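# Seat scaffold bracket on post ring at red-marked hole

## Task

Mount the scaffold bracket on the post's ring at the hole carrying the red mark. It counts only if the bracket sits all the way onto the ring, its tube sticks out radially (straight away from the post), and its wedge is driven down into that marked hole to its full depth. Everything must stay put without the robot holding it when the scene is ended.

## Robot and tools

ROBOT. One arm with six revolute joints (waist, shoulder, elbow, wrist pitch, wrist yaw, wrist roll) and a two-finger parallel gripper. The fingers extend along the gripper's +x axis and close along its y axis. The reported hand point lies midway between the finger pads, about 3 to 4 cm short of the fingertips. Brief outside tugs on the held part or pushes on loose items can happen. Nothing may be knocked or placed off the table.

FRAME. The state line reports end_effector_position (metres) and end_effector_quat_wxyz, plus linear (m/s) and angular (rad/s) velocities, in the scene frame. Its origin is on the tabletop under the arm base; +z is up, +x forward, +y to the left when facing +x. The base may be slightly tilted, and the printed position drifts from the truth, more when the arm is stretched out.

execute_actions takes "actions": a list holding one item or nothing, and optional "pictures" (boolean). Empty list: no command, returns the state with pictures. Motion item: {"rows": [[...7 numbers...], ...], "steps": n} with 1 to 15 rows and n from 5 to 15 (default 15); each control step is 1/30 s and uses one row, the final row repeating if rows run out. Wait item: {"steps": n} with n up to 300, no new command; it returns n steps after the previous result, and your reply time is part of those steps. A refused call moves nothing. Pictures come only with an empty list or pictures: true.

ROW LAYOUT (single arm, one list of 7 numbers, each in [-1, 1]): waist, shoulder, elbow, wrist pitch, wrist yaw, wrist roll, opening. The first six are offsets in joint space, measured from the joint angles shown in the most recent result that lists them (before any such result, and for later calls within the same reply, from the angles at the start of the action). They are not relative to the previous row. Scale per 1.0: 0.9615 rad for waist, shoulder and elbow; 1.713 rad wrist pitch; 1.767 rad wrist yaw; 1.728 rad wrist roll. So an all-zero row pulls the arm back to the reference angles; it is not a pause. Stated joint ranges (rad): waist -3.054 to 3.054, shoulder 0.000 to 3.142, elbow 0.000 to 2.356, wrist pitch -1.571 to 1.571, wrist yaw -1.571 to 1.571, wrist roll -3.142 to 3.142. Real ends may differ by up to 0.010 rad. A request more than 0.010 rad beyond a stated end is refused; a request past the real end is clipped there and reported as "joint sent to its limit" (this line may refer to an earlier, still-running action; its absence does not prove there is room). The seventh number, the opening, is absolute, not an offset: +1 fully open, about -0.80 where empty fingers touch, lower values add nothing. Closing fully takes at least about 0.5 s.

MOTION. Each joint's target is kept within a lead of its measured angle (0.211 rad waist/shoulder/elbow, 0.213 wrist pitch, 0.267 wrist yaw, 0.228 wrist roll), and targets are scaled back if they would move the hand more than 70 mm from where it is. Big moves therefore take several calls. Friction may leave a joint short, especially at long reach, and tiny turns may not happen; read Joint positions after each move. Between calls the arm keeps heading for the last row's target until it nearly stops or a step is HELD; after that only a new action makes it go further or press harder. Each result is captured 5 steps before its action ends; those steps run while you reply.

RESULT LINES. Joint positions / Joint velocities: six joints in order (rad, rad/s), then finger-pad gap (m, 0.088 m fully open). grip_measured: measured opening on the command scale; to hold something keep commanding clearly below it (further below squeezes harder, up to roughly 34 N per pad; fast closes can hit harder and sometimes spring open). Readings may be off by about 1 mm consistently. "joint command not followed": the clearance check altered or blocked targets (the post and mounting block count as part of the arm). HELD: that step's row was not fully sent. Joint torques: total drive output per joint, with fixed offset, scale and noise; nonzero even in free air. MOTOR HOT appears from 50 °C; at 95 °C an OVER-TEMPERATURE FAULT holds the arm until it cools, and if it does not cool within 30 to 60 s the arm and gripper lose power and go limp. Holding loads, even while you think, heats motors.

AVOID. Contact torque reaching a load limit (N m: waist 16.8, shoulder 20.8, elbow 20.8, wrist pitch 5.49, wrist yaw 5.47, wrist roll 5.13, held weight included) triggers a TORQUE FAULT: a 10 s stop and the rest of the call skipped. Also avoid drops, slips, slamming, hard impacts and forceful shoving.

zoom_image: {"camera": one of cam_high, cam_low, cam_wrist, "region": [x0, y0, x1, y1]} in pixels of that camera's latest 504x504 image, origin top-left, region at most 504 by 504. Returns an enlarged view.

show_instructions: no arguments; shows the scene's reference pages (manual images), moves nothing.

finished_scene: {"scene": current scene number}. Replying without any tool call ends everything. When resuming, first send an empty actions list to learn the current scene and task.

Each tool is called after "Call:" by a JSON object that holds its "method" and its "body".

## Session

Call:
{"method": "show_instructions", "body": {}}

Call:
{"method": "execute_actions", "body": {"actions": [], "pictures": true}}

Reference images for this scene: manual page 1, manual page 2, manual page 3, manual page 4, manual page 5.

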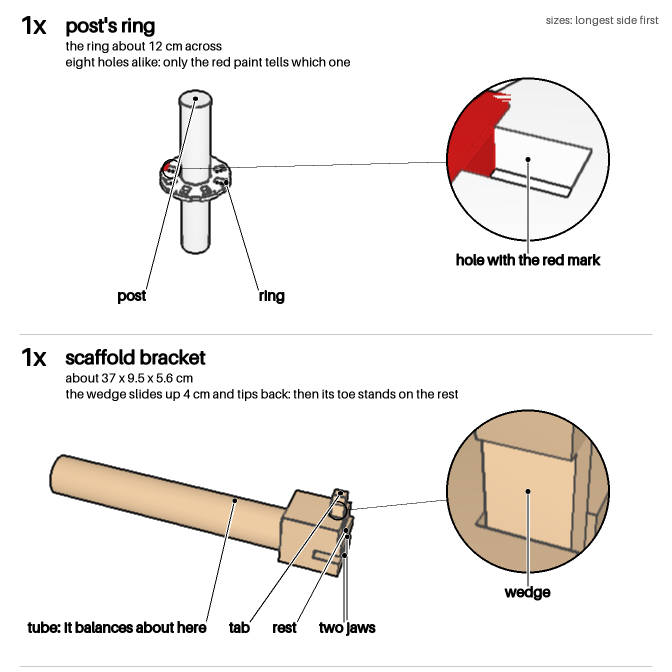

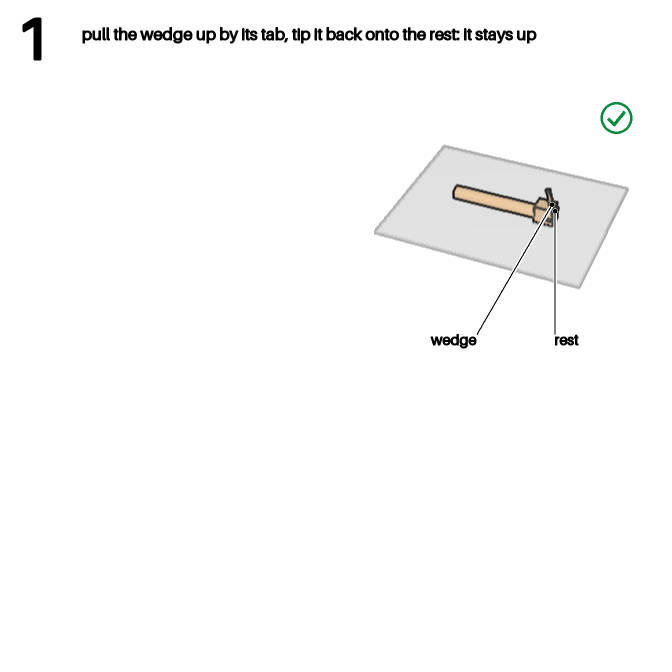

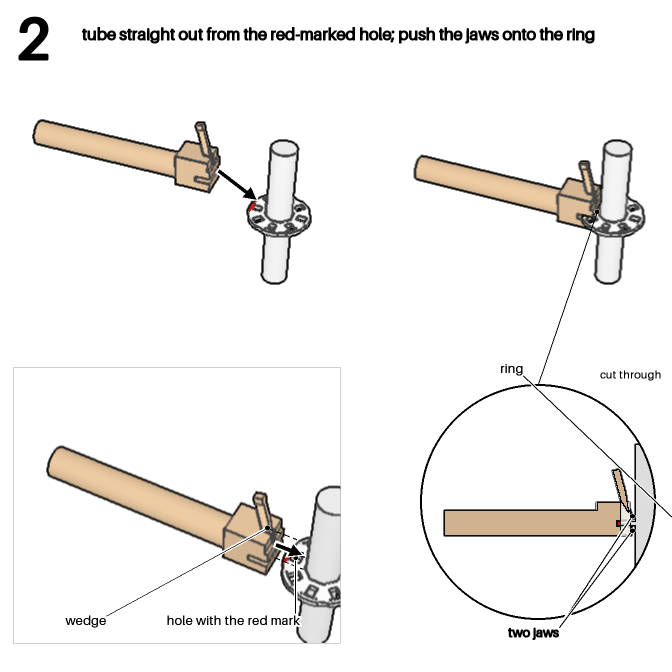

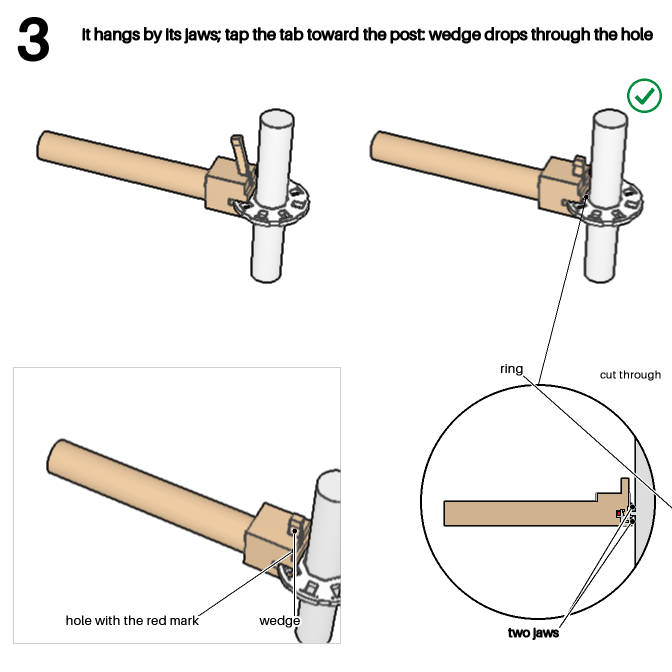

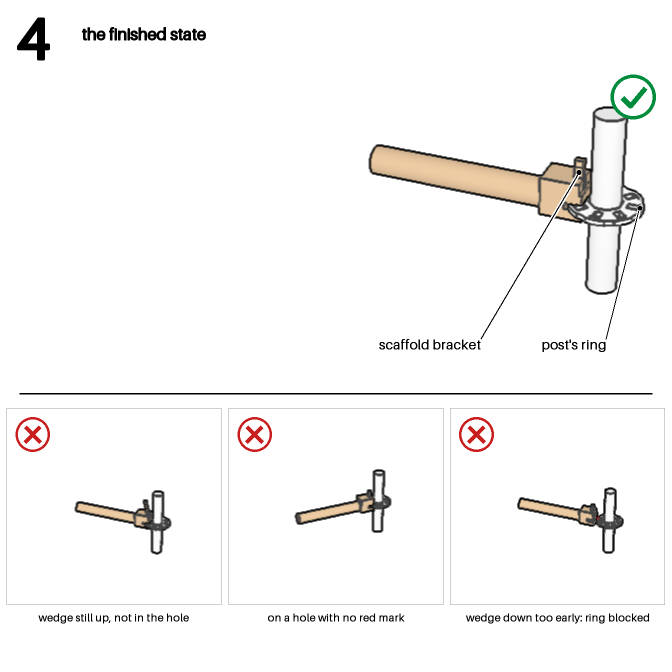

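Scene clock: 0.00 s of 4500.00 s.
end_effector_position=(+0.2255, +0.3181, +0.1917) grip_measured=+0.847 end_effector_quat_wxyz=(+0.197, +0.745, +0.089, -0.631) end_effector_velocity=(-0.003, +0.000, +0.001) end_effector_angular_velocity=(+0.008, +0.021, +0.005)
Joint positions: [ 1.051  2.049  1.875 -1.411  0.215 -2.518  0.081]
Joint velocities: [-0.002 -0.002  0.002 -0.007 -0.022 -0.007 -0.   ]
Joint torques (N m, as the arm reports them, + toward a larger angle): no reading
Heat: hottest elbow 24 °C (+0.0 °C/min).

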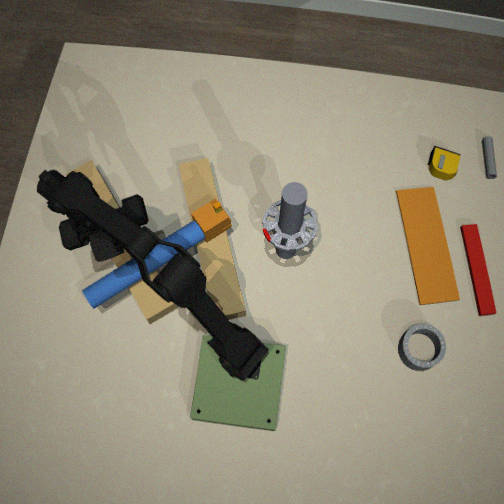

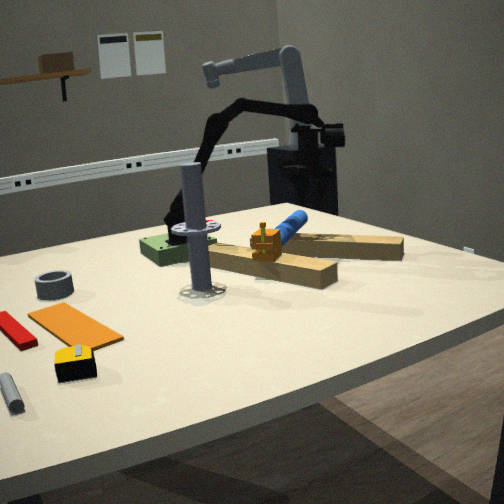

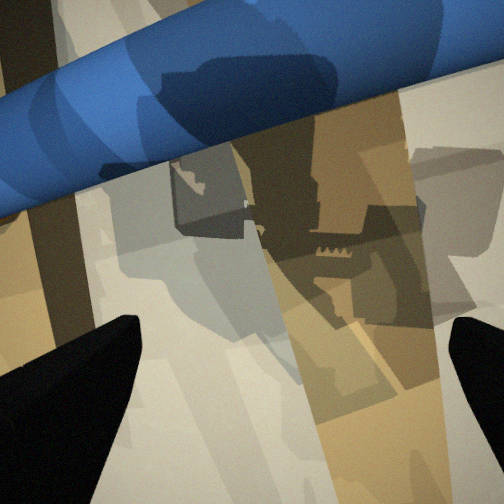

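Call:
{"method": "execute_actions", "body": {"actions": [{"rows": [[-0.316,-0.35,-0.569,0.123,-0.122,0.585,0.9]], "steps": 15}]}}

Call:
{"method": "execute_actions", "body": {"actions": [{"steps": 25}], "pictures": true}}

Scene clock: 2.73 s of 4500.00 s.
end_effector_position=(+0.2378, +0.2063, +0.1778) grip_measured=+0.899 end_effector_quat_wxyz=(-0.198, +0.696, -0.177, -0.667) end_effector_velocity=(-0.168, -0.073, -0.231) end_effector_angular_velocity=(-0.288, +0.727, -1.863)
Joint positions: [ 0.736  1.712  1.391 -1.214  0.012 -1.886  0.083]
Joint velocities: [ 0.1    0.032 -0.847  0.11  -0.168  1.971  0.001]
Joint torques (N m, as the arm reports them, + toward a larger angle): [ 0.66 -7.18  4.63  0.99 -0.28  0.05]
Heat: hottest shoulder 25 °C (+0.0 °C/min).
Steps of this call (steps 1 to 72: nothing new was sent; steps 73 to 82: the first 10 steps of this action). Readings (joint positions):
73: [1.039 2.017 1.838 -1.357 0.166 -2.468]
74: [1.002 1.972 1.772 -1.294 0.100 -2.397]
76: [0.897 1.876 1.663 -1.260 0.058 -2.280]
80: [0.739 1.723 1.460 -1.218 0.025 -2.018]
82: the state above

Scene clock: 3.57 s of 4500.00 s.
end_effector_position=(+0.2262, +0.2029, +0.1615) grip_measured=+0.900 end_effector_quat_wxyz=(-0.306, +0.639, -0.310, -0.634) end_effector_velocity=(-0.002, -0.001, -0.001) end_effector_angular_velocity=(-0.003, +0.014, +0.019)
Joint positions: [ 0.748  1.719  1.335 -1.202  0.003 -1.509  0.083]
Joint velocities: [-0.002  0.002 -0.002 -0.007 -0.007 -0.022 -0.   ]
Joint torques (N m, as the arm reports them, + toward a larger angle): [-0.15 -8.19  3.93  0.59 -0.3   0.04]
Heat: hottest shoulder 25 °C (+0.0 °C/min).
Kept back: nothing.
Steps of this call (steps 1 to 5: the last 5 steps of your previous action; steps 6 to 25: the robot went on to your last target). Readings (joint positions):
1: [0.740 1.716 1.367 -1.210 0.008 -1.820]
2: [0.744 1.720 1.351 -1.209 0.006 -1.755]
4: [0.748 1.721 1.336 -1.207 0.004 -1.634]
8: [0.748 1.720 1.335 -1.202 0.003 -1.537]
25: the state above

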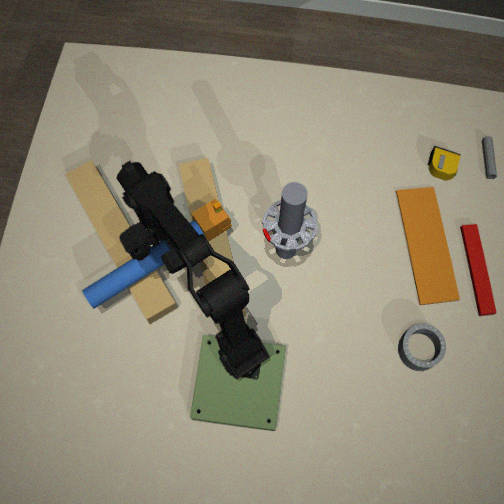

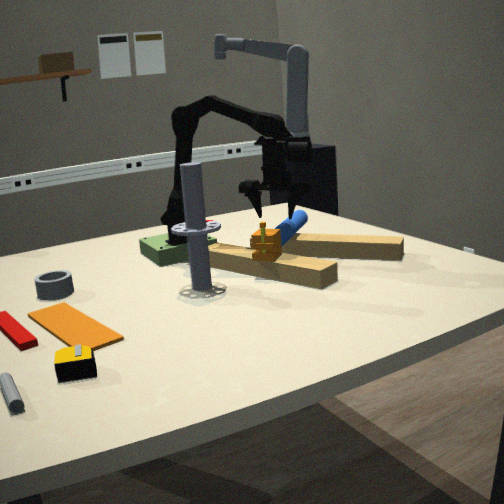

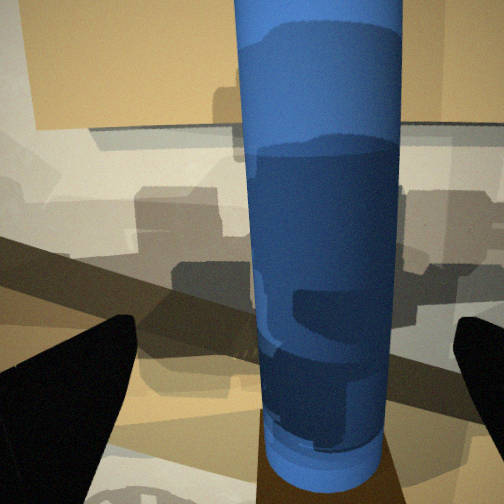

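Call:
{"method": "execute_actions", "body": {"actions": [{"rows": [[0.054,0.04,0.046,0,0,0.03,0.9]], "steps": 10}]}}

Call:
{"method": "execute_actions", "body": {"actions": [{"rows": [[0,0.027,-0.135,0.088,0,0,0.9]], "steps": 15}]}}

Call:
{"method": "execute_actions", "body": {"actions": [{"steps": 8}], "pictures": true}}

Call:
{"method": "zoom_image", "body": {"camera": "cam_low", "region": [200, 150, 420, 300]}}

Scene clock: 5.17 s of 4500.00 s.
end_effector_position=(+0.2227, +0.2181, +0.1620) grip_measured=+0.900 end_effector_quat_wxyz=(-0.307, +0.640, -0.307, -0.634) end_effector_velocity=(-0.028, +0.055, -0.005) end_effector_angular_velocity=(-0.005, +0.013, +0.103)
Joint positions: [ 0.791  1.743  1.365 -1.202  0.003 -1.468  0.083]
Joint velocities: [ 0.183  0.081  0.076 -0.007 -0.007  0.081 -0.   ]
Joint torques (N m, as the arm reports them, + toward a larger angle): [-0.68 -6.65  5.12  0.49 -0.15  0.06]
Heat: hottest shoulder 25 °C (+11.6 °C/min).
Steps of this call (steps 1 to 15: the robot went on to your last target; steps 16 to 43: nothing new was sent; steps 44 to 48: the first 5 steps of this action). Readings (joint positions):
44: [0.751 1.723 1.339 -1.203 0.003 -1.498]
45: [0.761 1.729 1.348 -1.204 0.003 -1.485]
47: [0.784 1.740 1.362 -1.202 0.003 -1.472]
48: the state above

Scene clock: 5.67 s of 4500.00 s.
end_effector_position=(+0.2207, +0.2191, +0.1234) grip_measured=+0.900 end_effector_quat_wxyz=(-0.305, +0.639, -0.309, -0.635) end_effector_velocity=(+0.010, +0.014, -0.001) end_effector_angular_velocity=(+0.069, -0.038, +0.005)
Joint positions: [ 0.799  1.775  1.246 -1.057  0.003 -1.461  0.083]
Joint velocities: [-0.002  0.002 -0.002  0.081 -0.022 -0.007 -0.   ]
Joint torques (N m, as the arm reports them, + toward a larger angle): [-0.14 -7.63  3.97  0.6  -0.14 -0.02]
Heat: hottest shoulder 25 °C (+10.6 °C/min).
Steps of this call (steps 1 to 5: the last 5 steps of your previous action; steps 6 to 15: the first 10 steps of this action, its rows measured from where the robot was after step 5). Readings (joint positions):
5: [0.799 1.748 1.370 -1.202 0.003 -1.461]
6: [0.799 1.749 1.353 -1.172 0.003 -1.461]
7: [0.799 1.747 1.328 -1.126 0.003 -1.461]
9: [0.799 1.758 1.286 -1.090 0.003 -1.461]
13: [0.799 1.775 1.246 -1.064 0.003 -1.461]
15: the state above

Scene clock: 5.93 s of 4500.00 s.
end_effector_position=(+0.2212, +0.2196, +0.1234) grip_measured=+0.900 end_effector_quat_wxyz=(-0.306, +0.640, -0.308, -0.634) end_effector_velocity=(-0.003, +0.000, +0.000) end_effector_angular_velocity=(+0.010, +0.021, +0.005)
Joint positions: [ 0.799  1.775  1.246 -1.054  0.003 -1.461  0.083]
Joint velocities: [-0.002 -0.002 -0.002 -0.007 -0.022 -0.007  0.   ]
Joint torques (N m, as the arm reports them, + toward a larger angle): [-0.07 -7.66  3.89  0.63 -0.15 -0.03]
Heat: hottest shoulder 25 °C (+10.1 °C/min).
Kept back: nothing.
Steps of this call (steps 1 to 5: the last 5 steps of your previous action; steps 6 to 8: the robot went on to your last target). Readings (joint positions):
1: [0.799 1.775 1.246 -1.056 0.003 -1.461]
2: [0.799 1.775 1.246 -1.055 0.003 -1.461]
4: [0.799 1.775 1.246 -1.055 0.003 -1.461]
8: the state above

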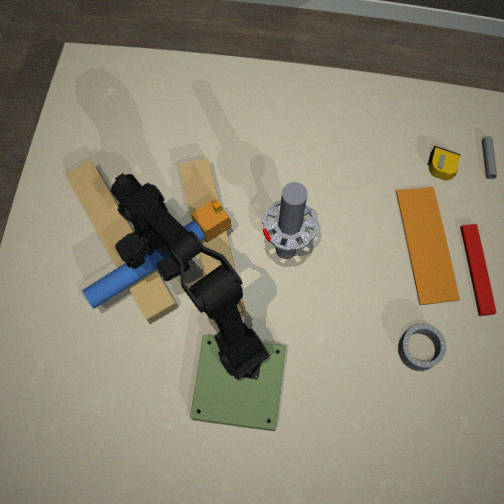

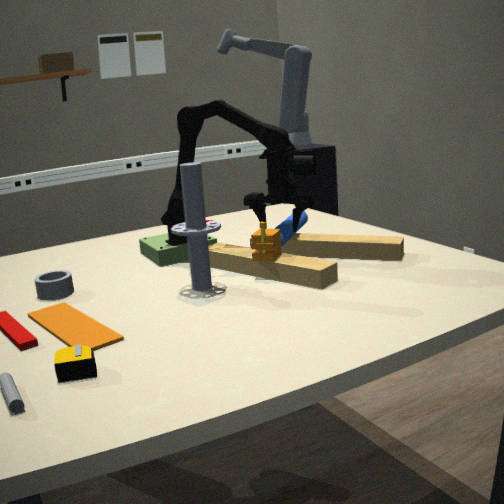

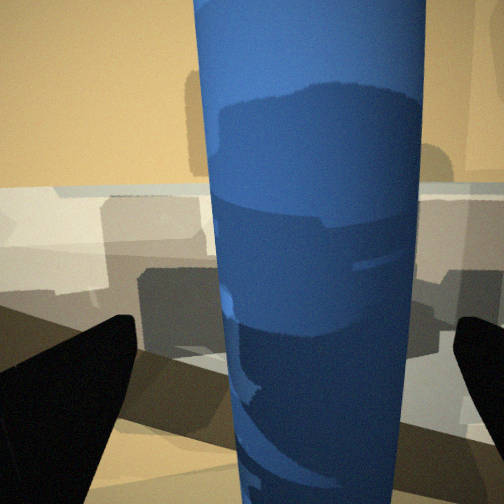

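Region (200, 150, 420, 300) of cam_low's 504x504 image, scaled by 2.291, with more detail than that image has; it fills the top 344 rows of this view, and the rest is white.

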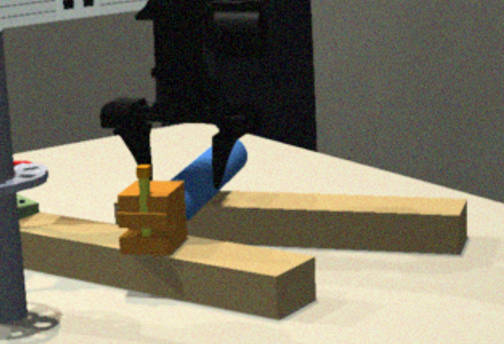

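Call:
{"method": "execute_actions", "body": {"actions": [{"rows": [[0,0.034,-0.026,0.032,0,0,0.9]], "steps": 12}]}}

Call:
{"method": "execute_actions", "body": {"actions": [{"steps": 8}], "pictures": true}}

Call:
{"method": "zoom_image", "body": {"camera": "cam_low", "region": [200, 150, 420, 300]}}

Scene clock: 6.63 s of 4500.00 s.
end_effector_position=(+0.2243, +0.2226, +0.1121) grip_measured=+0.900 end_effector_quat_wxyz=(-0.308, +0.640, -0.306, -0.633) end_effector_velocity=(-0.000, -0.005, -0.023) end_effector_angular_velocity=(-0.031, +0.021, -0.015)
Joint positions: [ 0.799  1.799  1.229 -1.007  0.003 -1.461  0.083]
Joint velocities: [-0.007  0.042 -0.046  0.051  0.007  0.007  0.   ]
Joint torques (N m, as the arm reports them, + toward a larger angle): [-0.13 -7.1   3.89  0.74 -0.13 -0.02]
Heat: hottest shoulder 26 °C (+18.1 °C/min).
Steps of this call (steps 1 to 14: the robot went on to your last target; steps 15 to 21: the first 7 steps of this action). Readings (joint positions):
15: [0.799 1.777 1.243 -1.046 0.003 -1.461]
16: [0.799 1.779 1.240 -1.029 0.003 -1.461]
18: [0.799 1.790 1.236 -1.013 0.003 -1.461]
21: the state above

Scene clock: 6.90 s of 4500.00 s.
end_effector_position=(+0.2248, +0.2231, +0.1115) grip_measured=+0.900 end_effector_quat_wxyz=(-0.309, +0.641, -0.306, -0.633) end_effector_velocity=(+0.001, -0.001, -0.001) end_effector_angular_velocity=(+0.007, +0.003, +0.000)
Joint positions: [ 0.799  1.8    1.227 -1.003  0.003 -1.461  0.083]
Joint velocities: [-0.007 -0.002 -0.007  0.007 -0.007 -0.007  0.   ]
Joint torques (N m, as the arm reports them, + toward a larger angle): [-0.07 -6.86  3.71  0.67 -0.14 -0.01]
Heat: hottest shoulder 26 °C (+17.4 °C/min).
Kept back: nothing.
Steps of this call (steps 1 to 5: the last 5 steps of your previous action; steps 6 to 8: the robot went on to your last target). Readings (joint positions):
1: [0.799 1.799 1.228 -1.006 0.003 -1.461]
2: [0.799 1.800 1.227 -1.004 0.003 -1.461]
4: [0.799 1.800 1.227 -1.003 0.003 -1.461]
8: the state above

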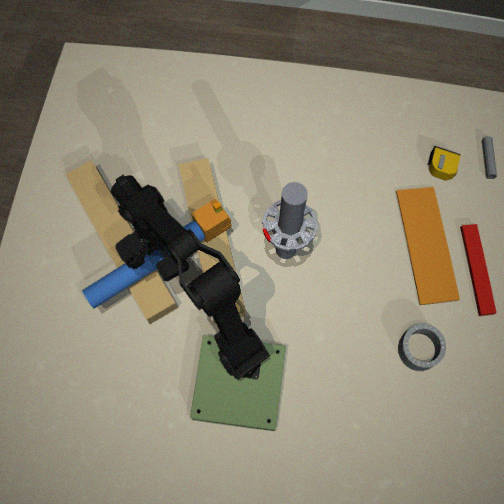

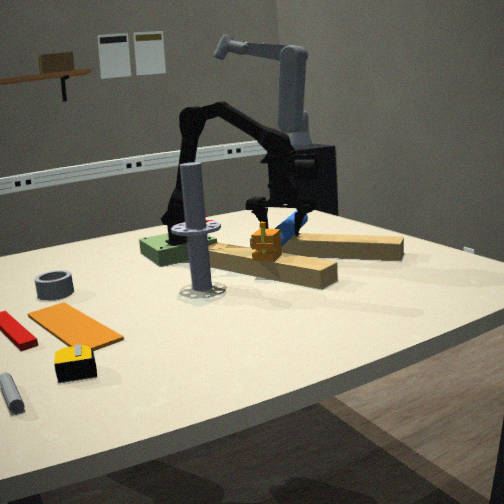

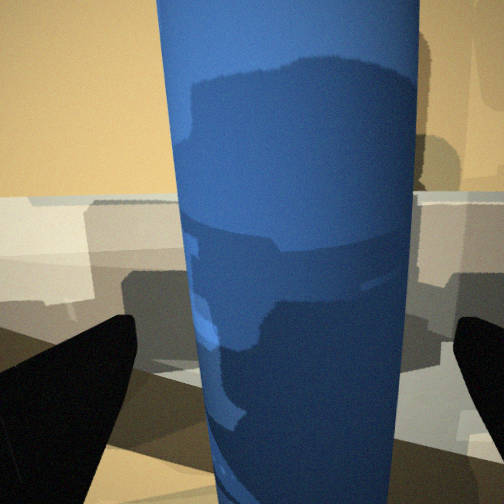

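Region (200, 150, 420, 300) of cam_low's 504x504 image, scaled by 2.291, with more detail than that image has; it fills the top 344 rows of this view, and the rest is white.

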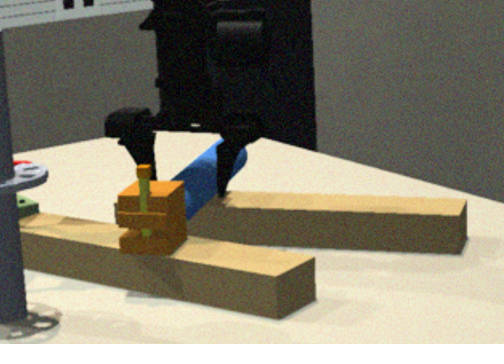

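Call:
{"method": "execute_actions", "body": {"actions": [{"rows": [[0,0,-0.027,0.015,0,0,0.9],[0,0,-0.027,0.015,0,0,0.9],[0,0,-0.027,0.015,0,0,0.9],[0,0,-0.027,0.015,0,0,0.5],[0,0,-0.027,0.015,0,0,-0.2],[0,0,-0.027,0.015,0,0,-0.7]], "steps": 15}]}}

Call:
{"method": "execute_actions", "body": {"actions": [{"steps": 12}], "pictures": true}}

Scene clock: 7.47 s of 4500.00 s.
end_effector_position=(+0.2247, +0.2230, +0.1074) grip_measured=+0.249 end_effector_quat_wxyz=(-0.311, +0.641, -0.303, -0.633) end_effector_velocity=(+0.000, +0.001, +0.000) end_effector_angular_velocity=(+0.010, -0.000, +0.005)
Joint positions: [ 0.799  1.8    1.21  -0.979  0.002 -1.461  0.051]
Joint velocities: [-0.002 -0.002 -0.002  0.007 -0.007 -0.007 -0.001]
Joint torques (N m, as the arm reports them, + toward a larger angle): [-0.07 -7.77  3.6   0.59 -0.11  0.  ]
Heat: hottest shoulder 26 °C (+16.1 °C/min).
Steps of this call (steps 1 to 7: the robot went on to your last target; steps 8 to 17: the first 10 steps of this action). Readings (joint positions):
8: [0.799 1.800 1.225 -0.997 0.003 -1.461]
9: [0.799 1.800 1.221 -0.990 0.003 -1.461]
11: [0.799 1.800 1.215 -0.985 0.003 -1.461]
15: [0.799 1.800 1.210 -0.981 0.003 -1.461]
17: the state above

Scene clock: 7.87 s of 4500.00 s.
end_effector_position=(+0.2246, +0.2230, +0.1073) grip_measured=+0.249 end_effector_quat_wxyz=(-0.311, +0.641, -0.303, -0.633) end_effector_velocity=(-0.001, -0.002, +0.000) end_effector_angular_velocity=(-0.010, +0.000, -0.005)
Joint positions: [ 0.799  1.8    1.209 -0.979  0.002 -1.461  0.051]
Joint velocities: [ 0.002 -0.002 -0.002 -0.007  0.007  0.007 -0.   ]
Joint torques (N m, as the arm reports them, + toward a larger angle): [-0.16 -7.74  3.56  0.61 -0.1   0.  ]
Heat: hottest shoulder 26 °C (+15.3 °C/min).
Kept back: nothing.
Steps of this call (steps 1 to 5: the last 5 steps of your previous action; steps 6 to 12: the robot went on to your last target). Readings (joint positions):
1: [0.799 1.800 1.210 -0.979 0.002 -1.461]
2: [0.799 1.800 1.210 -0.979 0.002 -1.461]
4: [0.799 1.800 1.210 -0.979 0.002 -1.461]
8: [0.799 1.800 1.209 -0.979 0.002 -1.461]
12: the state above

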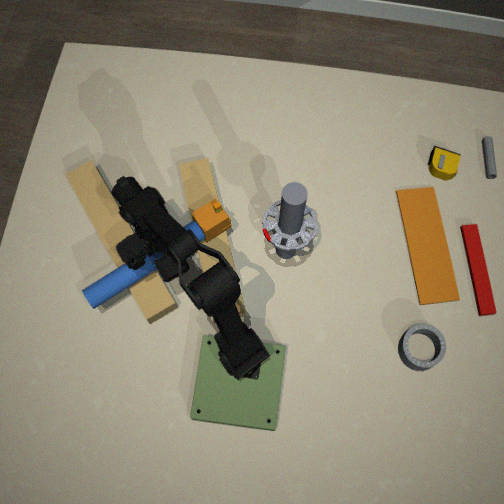

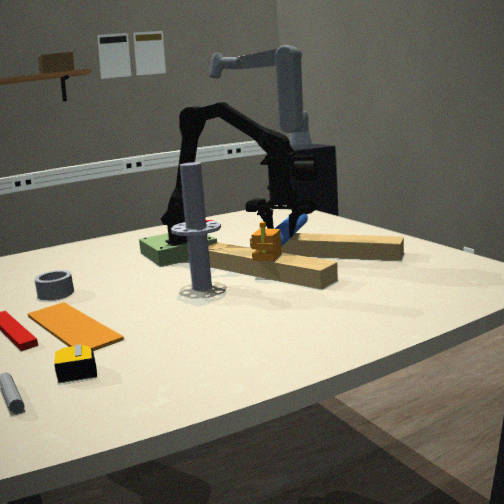

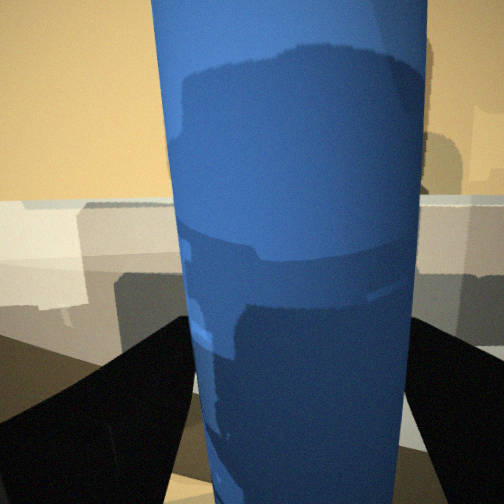

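Call:
{"method": "execute_actions", "body": {"actions": [{"rows": [[0,-0.012,0.06,-0.045,0,0,-0.7],[0,-0.025,0.12,-0.09,0,0,-0.7],[0,-0.037,0.19,-0.135,0,0,-0.7],[0,-0.05,0.255,-0.18,0,0,-0.7]], "steps": 15}]}}

Call:
{"method": "execute_actions", "body": {"actions": [{"steps": 10}], "pictures": true}}

Scene clock: 8.97 s of 4500.00 s.
end_effector_position=(+0.2247, +0.2242, +0.1756) grip_measured=+0.248 end_effector_quat_wxyz=(-0.307, +0.639, -0.307, -0.635) end_effector_velocity=(-0.023, -0.027, +0.074) end_effector_angular_velocity=(-0.045, +0.035, -0.000)
Joint positions: [ 0.799  1.761  1.44  -1.261 -0.    -1.461  0.051]
Joint velocities: [-0.007 -0.105  0.168 -0.33   0.007 -0.007 -0.   ]
Joint torques (N m, as the arm reports them, + toward a larger angle): [-0.07 -8.07  4.61 -0.17 -0.02 -0.02]
Heat: hottest shoulder 26 °C (+13.4 °C/min).
Steps of this call (steps 1 to 15: the robot went on to your last target; steps 16 to 23: nothing new was sent; steps 24 to 33: the first 10 steps of this action). Readings (joint positions):
24: [0.799 1.800 1.216 -0.986 0.002 -1.461]
25: [0.799 1.801 1.234 -1.020 0.001 -1.461]
27: [0.799 1.804 1.300 -1.145 -0.000 -1.461]
31: [0.799 1.772 1.416 -1.240 -0.000 -1.461]
33: the state above

Scene clock: 9.30 s of 4500.00 s.
end_effector_position=(+0.2218, +0.2213, +0.1756) grip_measured=+0.248 end_effector_quat_wxyz=(-0.300, +0.636, -0.314, -0.638) end_effector_velocity=(+0.000, -0.002, +0.001) end_effector_angular_velocity=(+0.003, +0.007, -0.015)
Joint positions: [ 0.799  1.763  1.443 -1.283 -0.    -1.461  0.051]
Joint velocities: [-0.007 -0.002  0.002 -0.007 -0.007  0.007 -0.   ]
Joint torques (N m, as the arm reports them, + toward a larger angle): [-0.05 -9.07  5.64  0.1   0.   -0.01]
Heat: hottest shoulder 26 °C (+12.9 °C/min).
Kept back: nothing.
Steps of this call (steps 1 to 5: the last 5 steps of your previous action; steps 6 to 10: the robot went on to your last target). Readings (joint positions):
1: [0.799 1.759 1.443 -1.271 -0.000 -1.461]
2: [0.799 1.759 1.443 -1.277 -0.000 -1.461]
4: [0.799 1.762 1.443 -1.282 -0.000 -1.461]
8: [0.799 1.763 1.443 -1.282 -0.000 -1.461]
10: the state above

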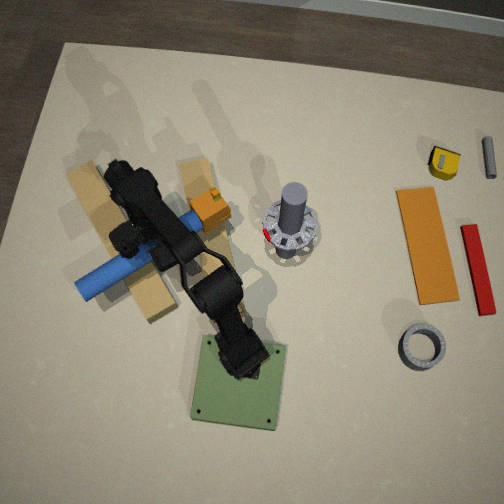

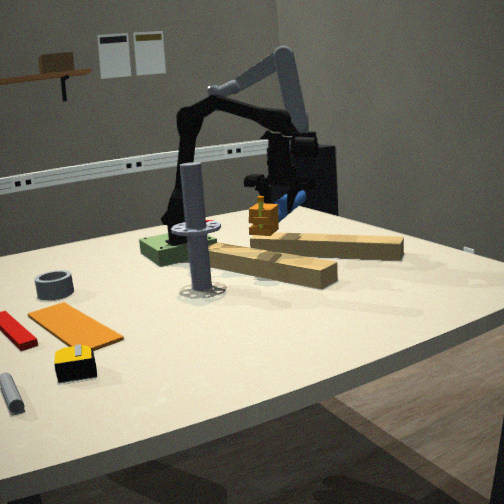

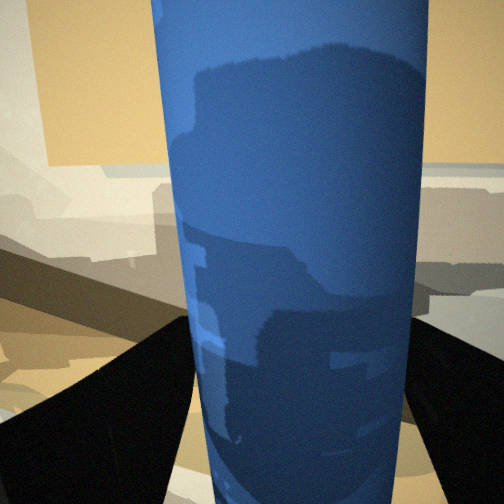

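Call:
{"method": "execute_actions", "body": {"actions": [{"rows": [[0.012,-0.136,-0.12,-0.006,0,0.007,-0.7],[0.024,-0.272,-0.24,-0.013,0,0.014,-0.7],[0.036,-0.408,-0.36,-0.02,0,0.02,-0.7],[0.048,-0.544,-0.48,-0.026,0,0.027,-0.7]], "steps": 15}]}}

Call:
{"method": "execute_actions", "body": {"actions": [{"steps": 30}], "pictures": true}}

Call:
{"method": "zoom_image", "body": {"camera": "cam_high", "region": [60, 150, 340, 340]}}

Call:
{"method": "zoom_image", "body": {"camera": "cam_low", "region": [130, 130, 330, 300]}}

Scene clock: 10.00 s of 4500.00 s.
end_effector_position=(+0.1233, +0.1359, +0.1726) grip_measured=+0.248 end_effector_quat_wxyz=(-0.285, +0.630, -0.329, -0.643) end_effector_velocity=(-0.059, -0.059, +0.062) end_effector_angular_velocity=(+0.377, -0.322, -0.038)
Joint positions: [ 0.842  1.303  0.993 -1.337 -0.006 -1.418  0.051]
Joint velocities: [-0.002 -0.784 -0.281 -0.007 -0.022  0.037 -0.   ]
Joint torques (N m, as the arm reports them, + toward a larger angle): [ 0.17 -4.    5.82  1.2   0.09  0.  ]
Heat: hottest shoulder 26 °C (+12.0 °C/min).
Steps of this call (steps 1 to 11: the robot went on to your last target; steps 12 to 21: the first 10 steps of this action). Readings (joint positions):
12: [0.799 1.748 1.426 -1.271 -0.000 -1.460]
13: [0.802 1.711 1.380 -1.251 -0.001 -1.458]
15: [0.816 1.606 1.261 -1.295 -0.001 -1.440]
19: [0.842 1.372 1.033 -1.333 -0.006 -1.421]
21: the state above

Scene clock: 11.00 s of 4500.00 s.
end_effector_position=(+0.1217, +0.1343, +0.1767) grip_measured=+0.248 end_effector_quat_wxyz=(-0.301, +0.635, -0.314, -0.639) end_effector_velocity=(-0.000, -0.003, -0.000) end_effector_angular_velocity=(-0.010, -0.000, +0.005)
Joint positions: [ 0.842  1.253  0.976 -1.325 -0.006 -1.417  0.051]
Joint velocities: [-0.002 -0.002 -0.002 -0.007  0.007 -0.007  0.   ]
Joint torques (N m, as the arm reports them, + toward a larger angle): [ 0.2  -5.24  4.98  0.3   0.1   0.05]
Heat: hottest shoulder 26 °C (+10.9 °C/min).
Kept back: nothing.
Steps of this call (steps 1 to 5: the last 5 steps of your previous action; steps 6 to 30: the robot went on to your last target). Readings (joint positions):
1: [0.842 1.282 0.987 -1.336 -0.006 -1.417]
2: [0.842 1.270 0.986 -1.331 -0.006 -1.417]
4: [0.842 1.259 0.985 -1.325 -0.006 -1.417]
8: [0.842 1.255 0.979 -1.325 -0.006 -1.417]
30: the state above
The arm was judged still, so your last target was given up. Only a new action makes it travel on or press farther. Fingers that are still opening or closing keep moving.

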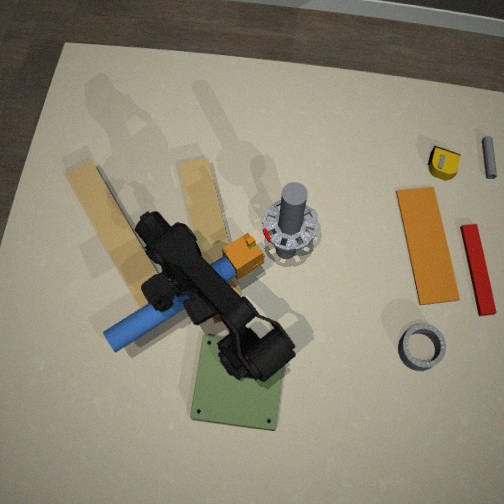

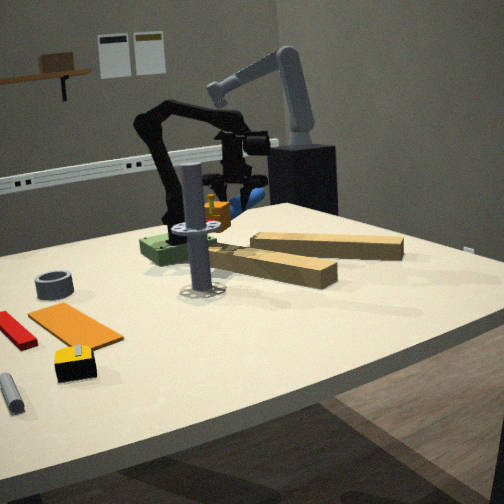

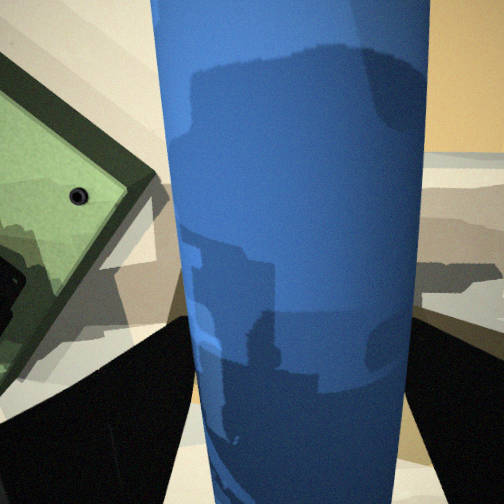

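Region (60, 150, 340, 340) of cam_high's 504x504 image, scaled by 1.800, with more detail than that image has; it fills the top 342 rows of this view, and the rest is white.

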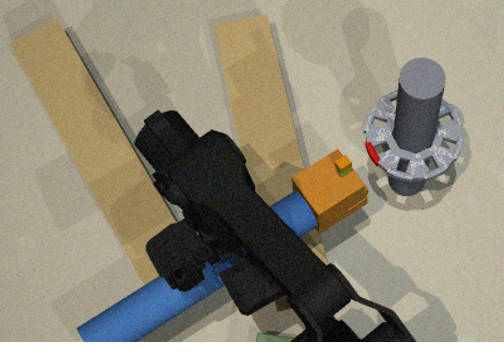

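Region (130, 130, 330, 300) of cam_low's 504x504 image, scaled by 2.520, with more detail than that image has; it fills the top 428 rows of this view, and the rest is white.

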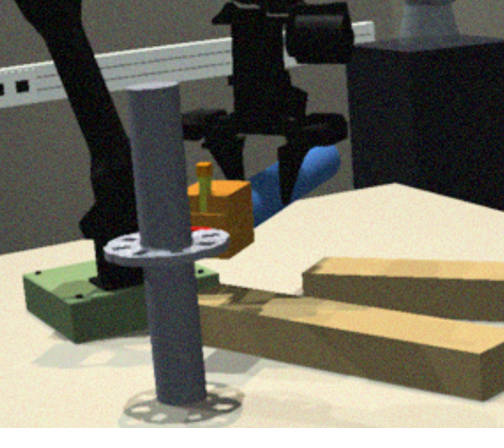

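Call:
{"method": "zoom_image", "body": {"camera": "cam_high", "region": [220, 170, 340, 280]}}

Region (220, 170, 340, 280) of cam_high's 504x504 image, scaled by 4.200, with more detail than that image has; it fills the top 462 rows of this view, and the rest is white.

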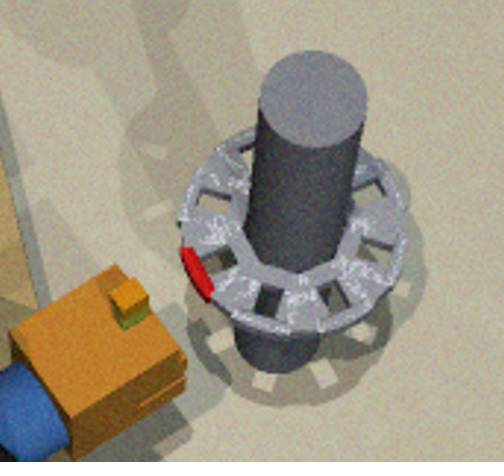

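Call:
{"method": "execute_actions", "body": {"actions": [{"rows": [[0.02,0.07,0.06,0.01,0,0.03,-0.7],[0.04,0.14,0.12,0.02,0,0.06,-0.7],[0.04,0.2,0.169,0.027,0,0.091,-0.7]], "steps": 15}]}}

Call:
{"method": "execute_actions", "body": {"actions": [{"steps": 15}], "pictures": true}}

Call:
{"method": "zoom_image", "body": {"camera": "cam_high", "region": [60, 150, 340, 340]}}

Call:
{"method": "zoom_image", "body": {"camera": "cam_low", "region": [130, 130, 330, 300]}}

Scene clock: 12.83 s of 4500.00 s.
end_effector_position=(+0.1472, +0.1744, +0.1755) grip_measured=+0.248 end_effector_quat_wxyz=(-0.335, +0.616, -0.352, -0.621) end_effector_velocity=(-0.004, -0.002, -0.001) end_effector_angular_velocity=(-0.007, +0.033, -0.074)
Joint positions: [ 0.878  1.443  1.116 -1.28  -0.008 -1.267  0.051]
Joint velocities: [-0.007  0.007  0.002 -0.022 -0.022  0.066  0.   ]
Joint torques (N m, as the arm reports them, + toward a larger angle): [ 0.15 -5.19  6.47  0.43 -0.02  0.03]
Heat: hottest shoulder 26 °C (+9.4 °C/min).
Steps of this call (steps 1 to 45: nothing new was sent; steps 46 to 55: the first 10 steps of this action). Readings (joint positions):
46: [0.844 1.262 0.981 -1.327 -0.006 -1.407]
47: [0.851 1.286 0.997 -1.330 -0.006 -1.381]
49: [0.866 1.366 1.055 -1.306 -0.007 -1.316]
53: [0.878 1.442 1.114 -1.271 -0.008 -1.276]
55: the state above

Scene clock: 13.33 s of 4500.00 s.
end_effector_position=(+0.1477, +0.1750, +0.1751) grip_measured=+0.248 end_effector_quat_wxyz=(-0.336, +0.614, -0.354, -0.620) end_effector_velocity=(+0.000, +0.001, -0.000) end_effector_angular_velocity=(+0.010, +0.001, -0.010)
Joint positions: [ 0.878  1.448  1.119 -1.28  -0.008 -1.262  0.051]
Joint velocities: [-0.002 -0.002 -0.002  0.007 -0.007  0.007  0.   ]
Joint torques (N m, as the arm reports them, + toward a larger angle): [ 0.23 -5.55  6.36  0.5  -0.05  0.07]
Heat: hottest shoulder 27 °C (+13.5 °C/min).
Kept back: nothing.
Steps of this call (steps 1 to 5: the last 5 steps of your previous action; steps 6 to 15: the robot went on to your last target). Readings (joint positions):
1: [0.878 1.444 1.116 -1.280 -0.008 -1.266]
2: [0.878 1.446 1.117 -1.280 -0.008 -1.265]
4: [0.878 1.447 1.117 -1.280 -0.008 -1.263]
8: [0.878 1.448 1.118 -1.280 -0.008 -1.262]
15: the state above
The arm was judged still, so your last target was given up. Only a new action makes it travel on or press farther. Fingers that are still opening or closing keep moving.

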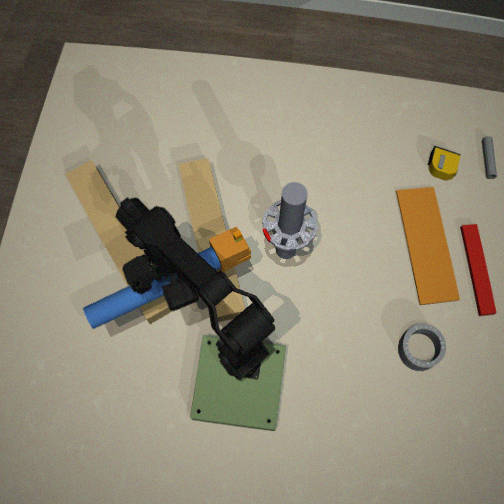

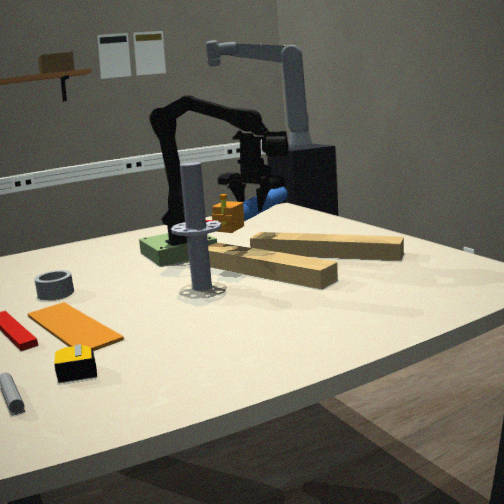

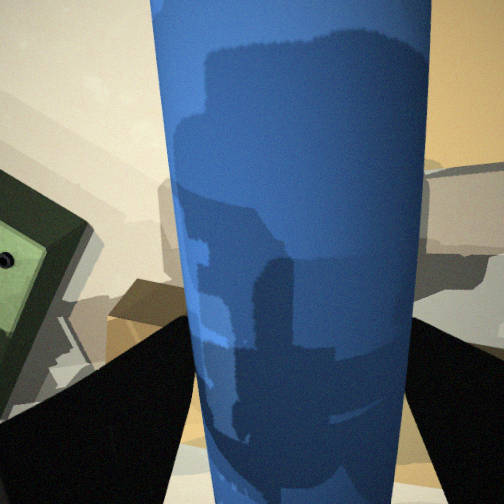

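Region (60, 150, 340, 340) of cam_high's 504x504 image, scaled by 1.800, with more detail than that image has; it fills the top 342 rows of this view, and the rest is white.

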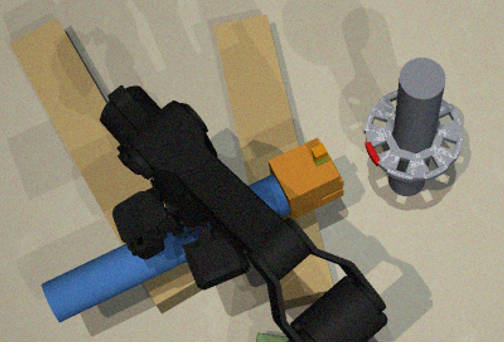

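Region (130, 130, 330, 300) of cam_low's 504x504 image, scaled by 2.520, with more detail than that image has; it fills the top 428 rows of this view, and the rest is white.

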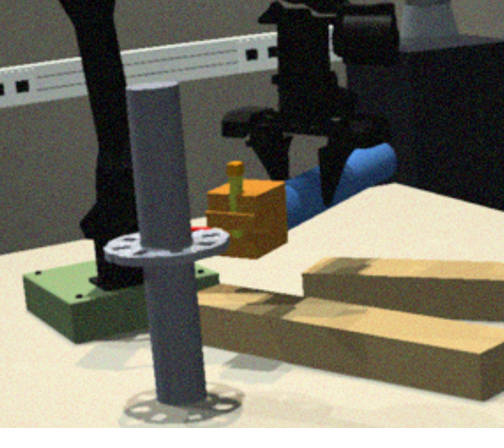

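Call:
{"method": "execute_actions", "body": {"actions": [{"rows": [[-0.045,-0.012,-0.01,0,0,-0.025,-0.7],[-0.09,-0.024,-0.02,0,0,-0.05,-0.7],[-0.135,-0.032,-0.027,0,0,-0.075,-0.7],[-0.18,-0.036,-0.03,0,0,-0.1,-0.7]], "steps": 15}]}}

Call:
{"method": "execute_actions", "body": {"actions": [{"steps": 12}], "pictures": true}}

Call:
{"method": "zoom_image", "body": {"camera": "cam_high", "region": [60, 150, 340, 340]}}

Call:
{"method": "zoom_image", "body": {"camera": "cam_low", "region": [140, 150, 300, 270]}}

Scene clock: 14.10 s of 4500.00 s.
end_effector_position=(+0.1697, +0.1424, +0.1709) grip_measured=+0.248 end_effector_quat_wxyz=(-0.335, +0.610, -0.360, -0.622) end_effector_velocity=(-0.008, -0.001, +0.002) end_effector_angular_velocity=(+0.036, +0.045, +0.110)
Joint positions: [ 0.708  1.432  1.086 -1.277 -0.007 -1.424  0.051]
Joint velocities: [-0.012 -0.017 -0.007 -0.022 -0.051 -0.125 -0.   ]
Joint torques (N m, as the arm reports them, + toward a larger angle): [-0.18 -6.85  4.84  0.11 -0.17 -0.09]
Heat: hottest shoulder 27 °C (+12.8 °C/min).
Steps of this call (steps 1 to 13: nothing new was sent; steps 14 to 23: the first 10 steps of this action). Readings (joint positions):
14: [0.875 1.448 1.118 -1.280 -0.011 -1.269]
15: [0.861 1.448 1.115 -1.279 -0.017 -1.290]
17: [0.805 1.442 1.103 -1.276 -0.020 -1.352]
21: [0.714 1.433 1.087 -1.277 -0.006 -1.413]
23: the state above

Scene clock: 14.50 s of 4500.00 s.
end_effector_position=(+0.1693, +0.1427, +0.1711) grip_measured=+0.248 end_effector_quat_wxyz=(-0.333, +0.610, -0.356, -0.624) end_effector_velocity=(+0.001, +0.000, -0.000) end_effector_angular_velocity=(+0.011, -0.001, -0.000)
Joint positions: [ 0.708  1.43   1.086 -1.277 -0.011 -1.433  0.051]
Joint velocities: [-0.007 -0.002 -0.002  0.007 -0.007 -0.007 -0.   ]
Joint torques (N m, as the arm reports them, + toward a larger angle): [-0.33 -6.99  4.87  0.14 -0.07 -0.07]
Heat: hottest shoulder 27 °C (+12.4 °C/min).
Kept back: nothing.
Steps of this call (steps 1 to 5: the last 5 steps of your previous action; steps 6 to 12: the robot went on to your last target). Readings (joint positions):
1: [0.708 1.431 1.086 -1.277 -0.009 -1.427]
2: [0.708 1.430 1.086 -1.277 -0.010 -1.429]
4: [0.708 1.430 1.086 -1.277 -0.011 -1.431]
8: [0.708 1.430 1.086 -1.277 -0.011 -1.432]
12: the state above

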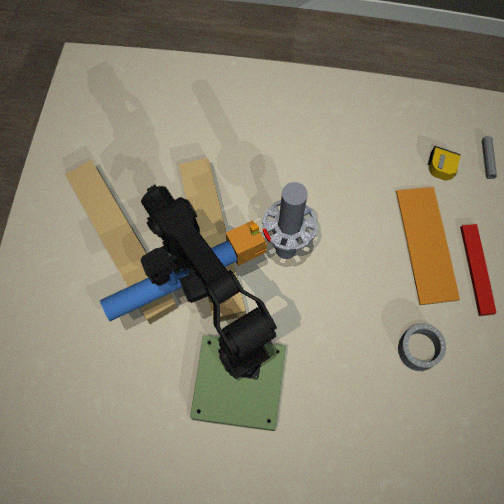

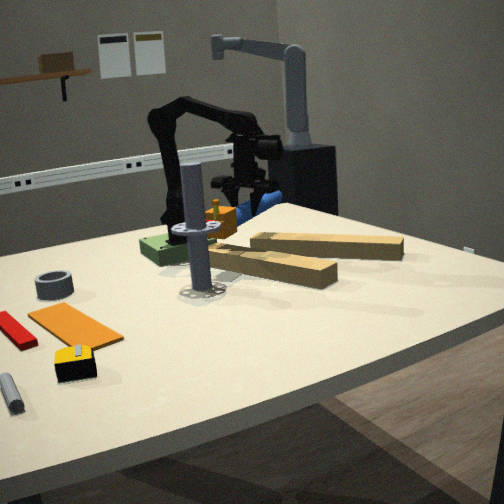

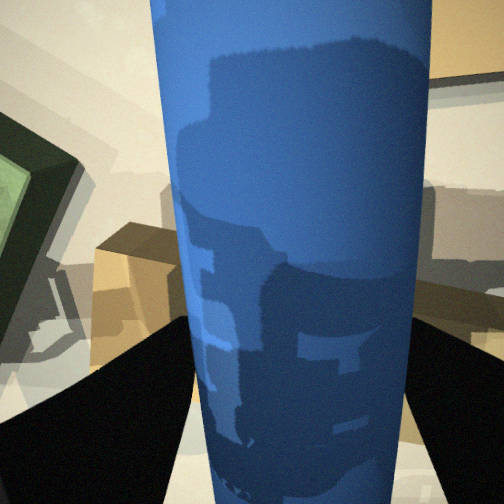

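Region (60, 150, 340, 340) of cam_high's 504x504 image, scaled by 1.800, with more detail than that image has; it fills the top 342 rows of this view, and the rest is white.

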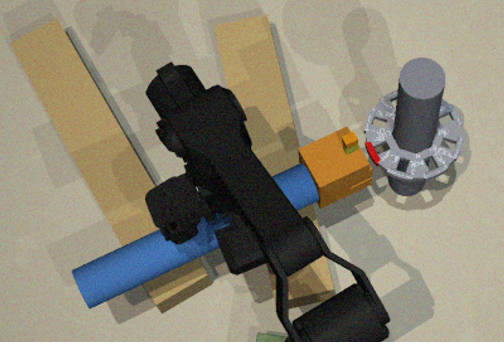

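Region (140, 150, 300, 270) of cam_low's 504x504 image, scaled by 3.150, with more detail than that image has; it fills the top 378 rows of this view, and the rest is white.

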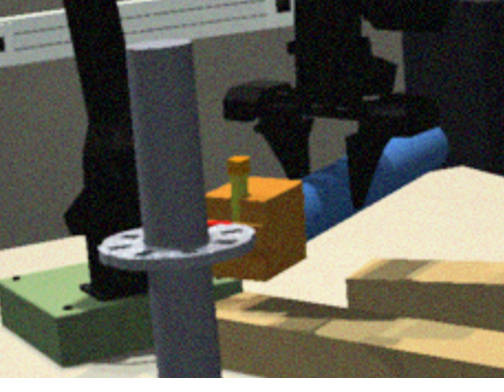

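Call:
{"method": "zoom_image", "body": {"camera": "cam_low", "region": [180, 190, 250, 250]}}

Region (180, 190, 250, 250) of cam_low's 504x504 image, scaled by 7.200, with more detail than that image has; it fills the top 432 rows of this view, and the rest is white.

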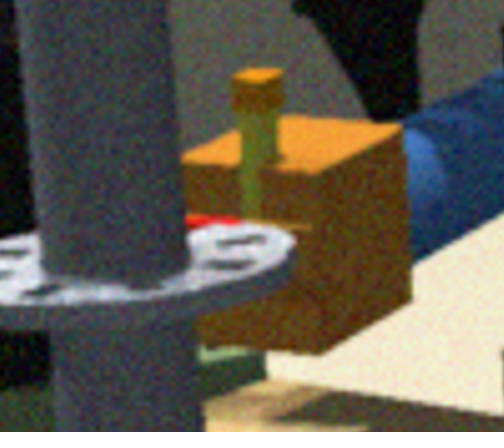

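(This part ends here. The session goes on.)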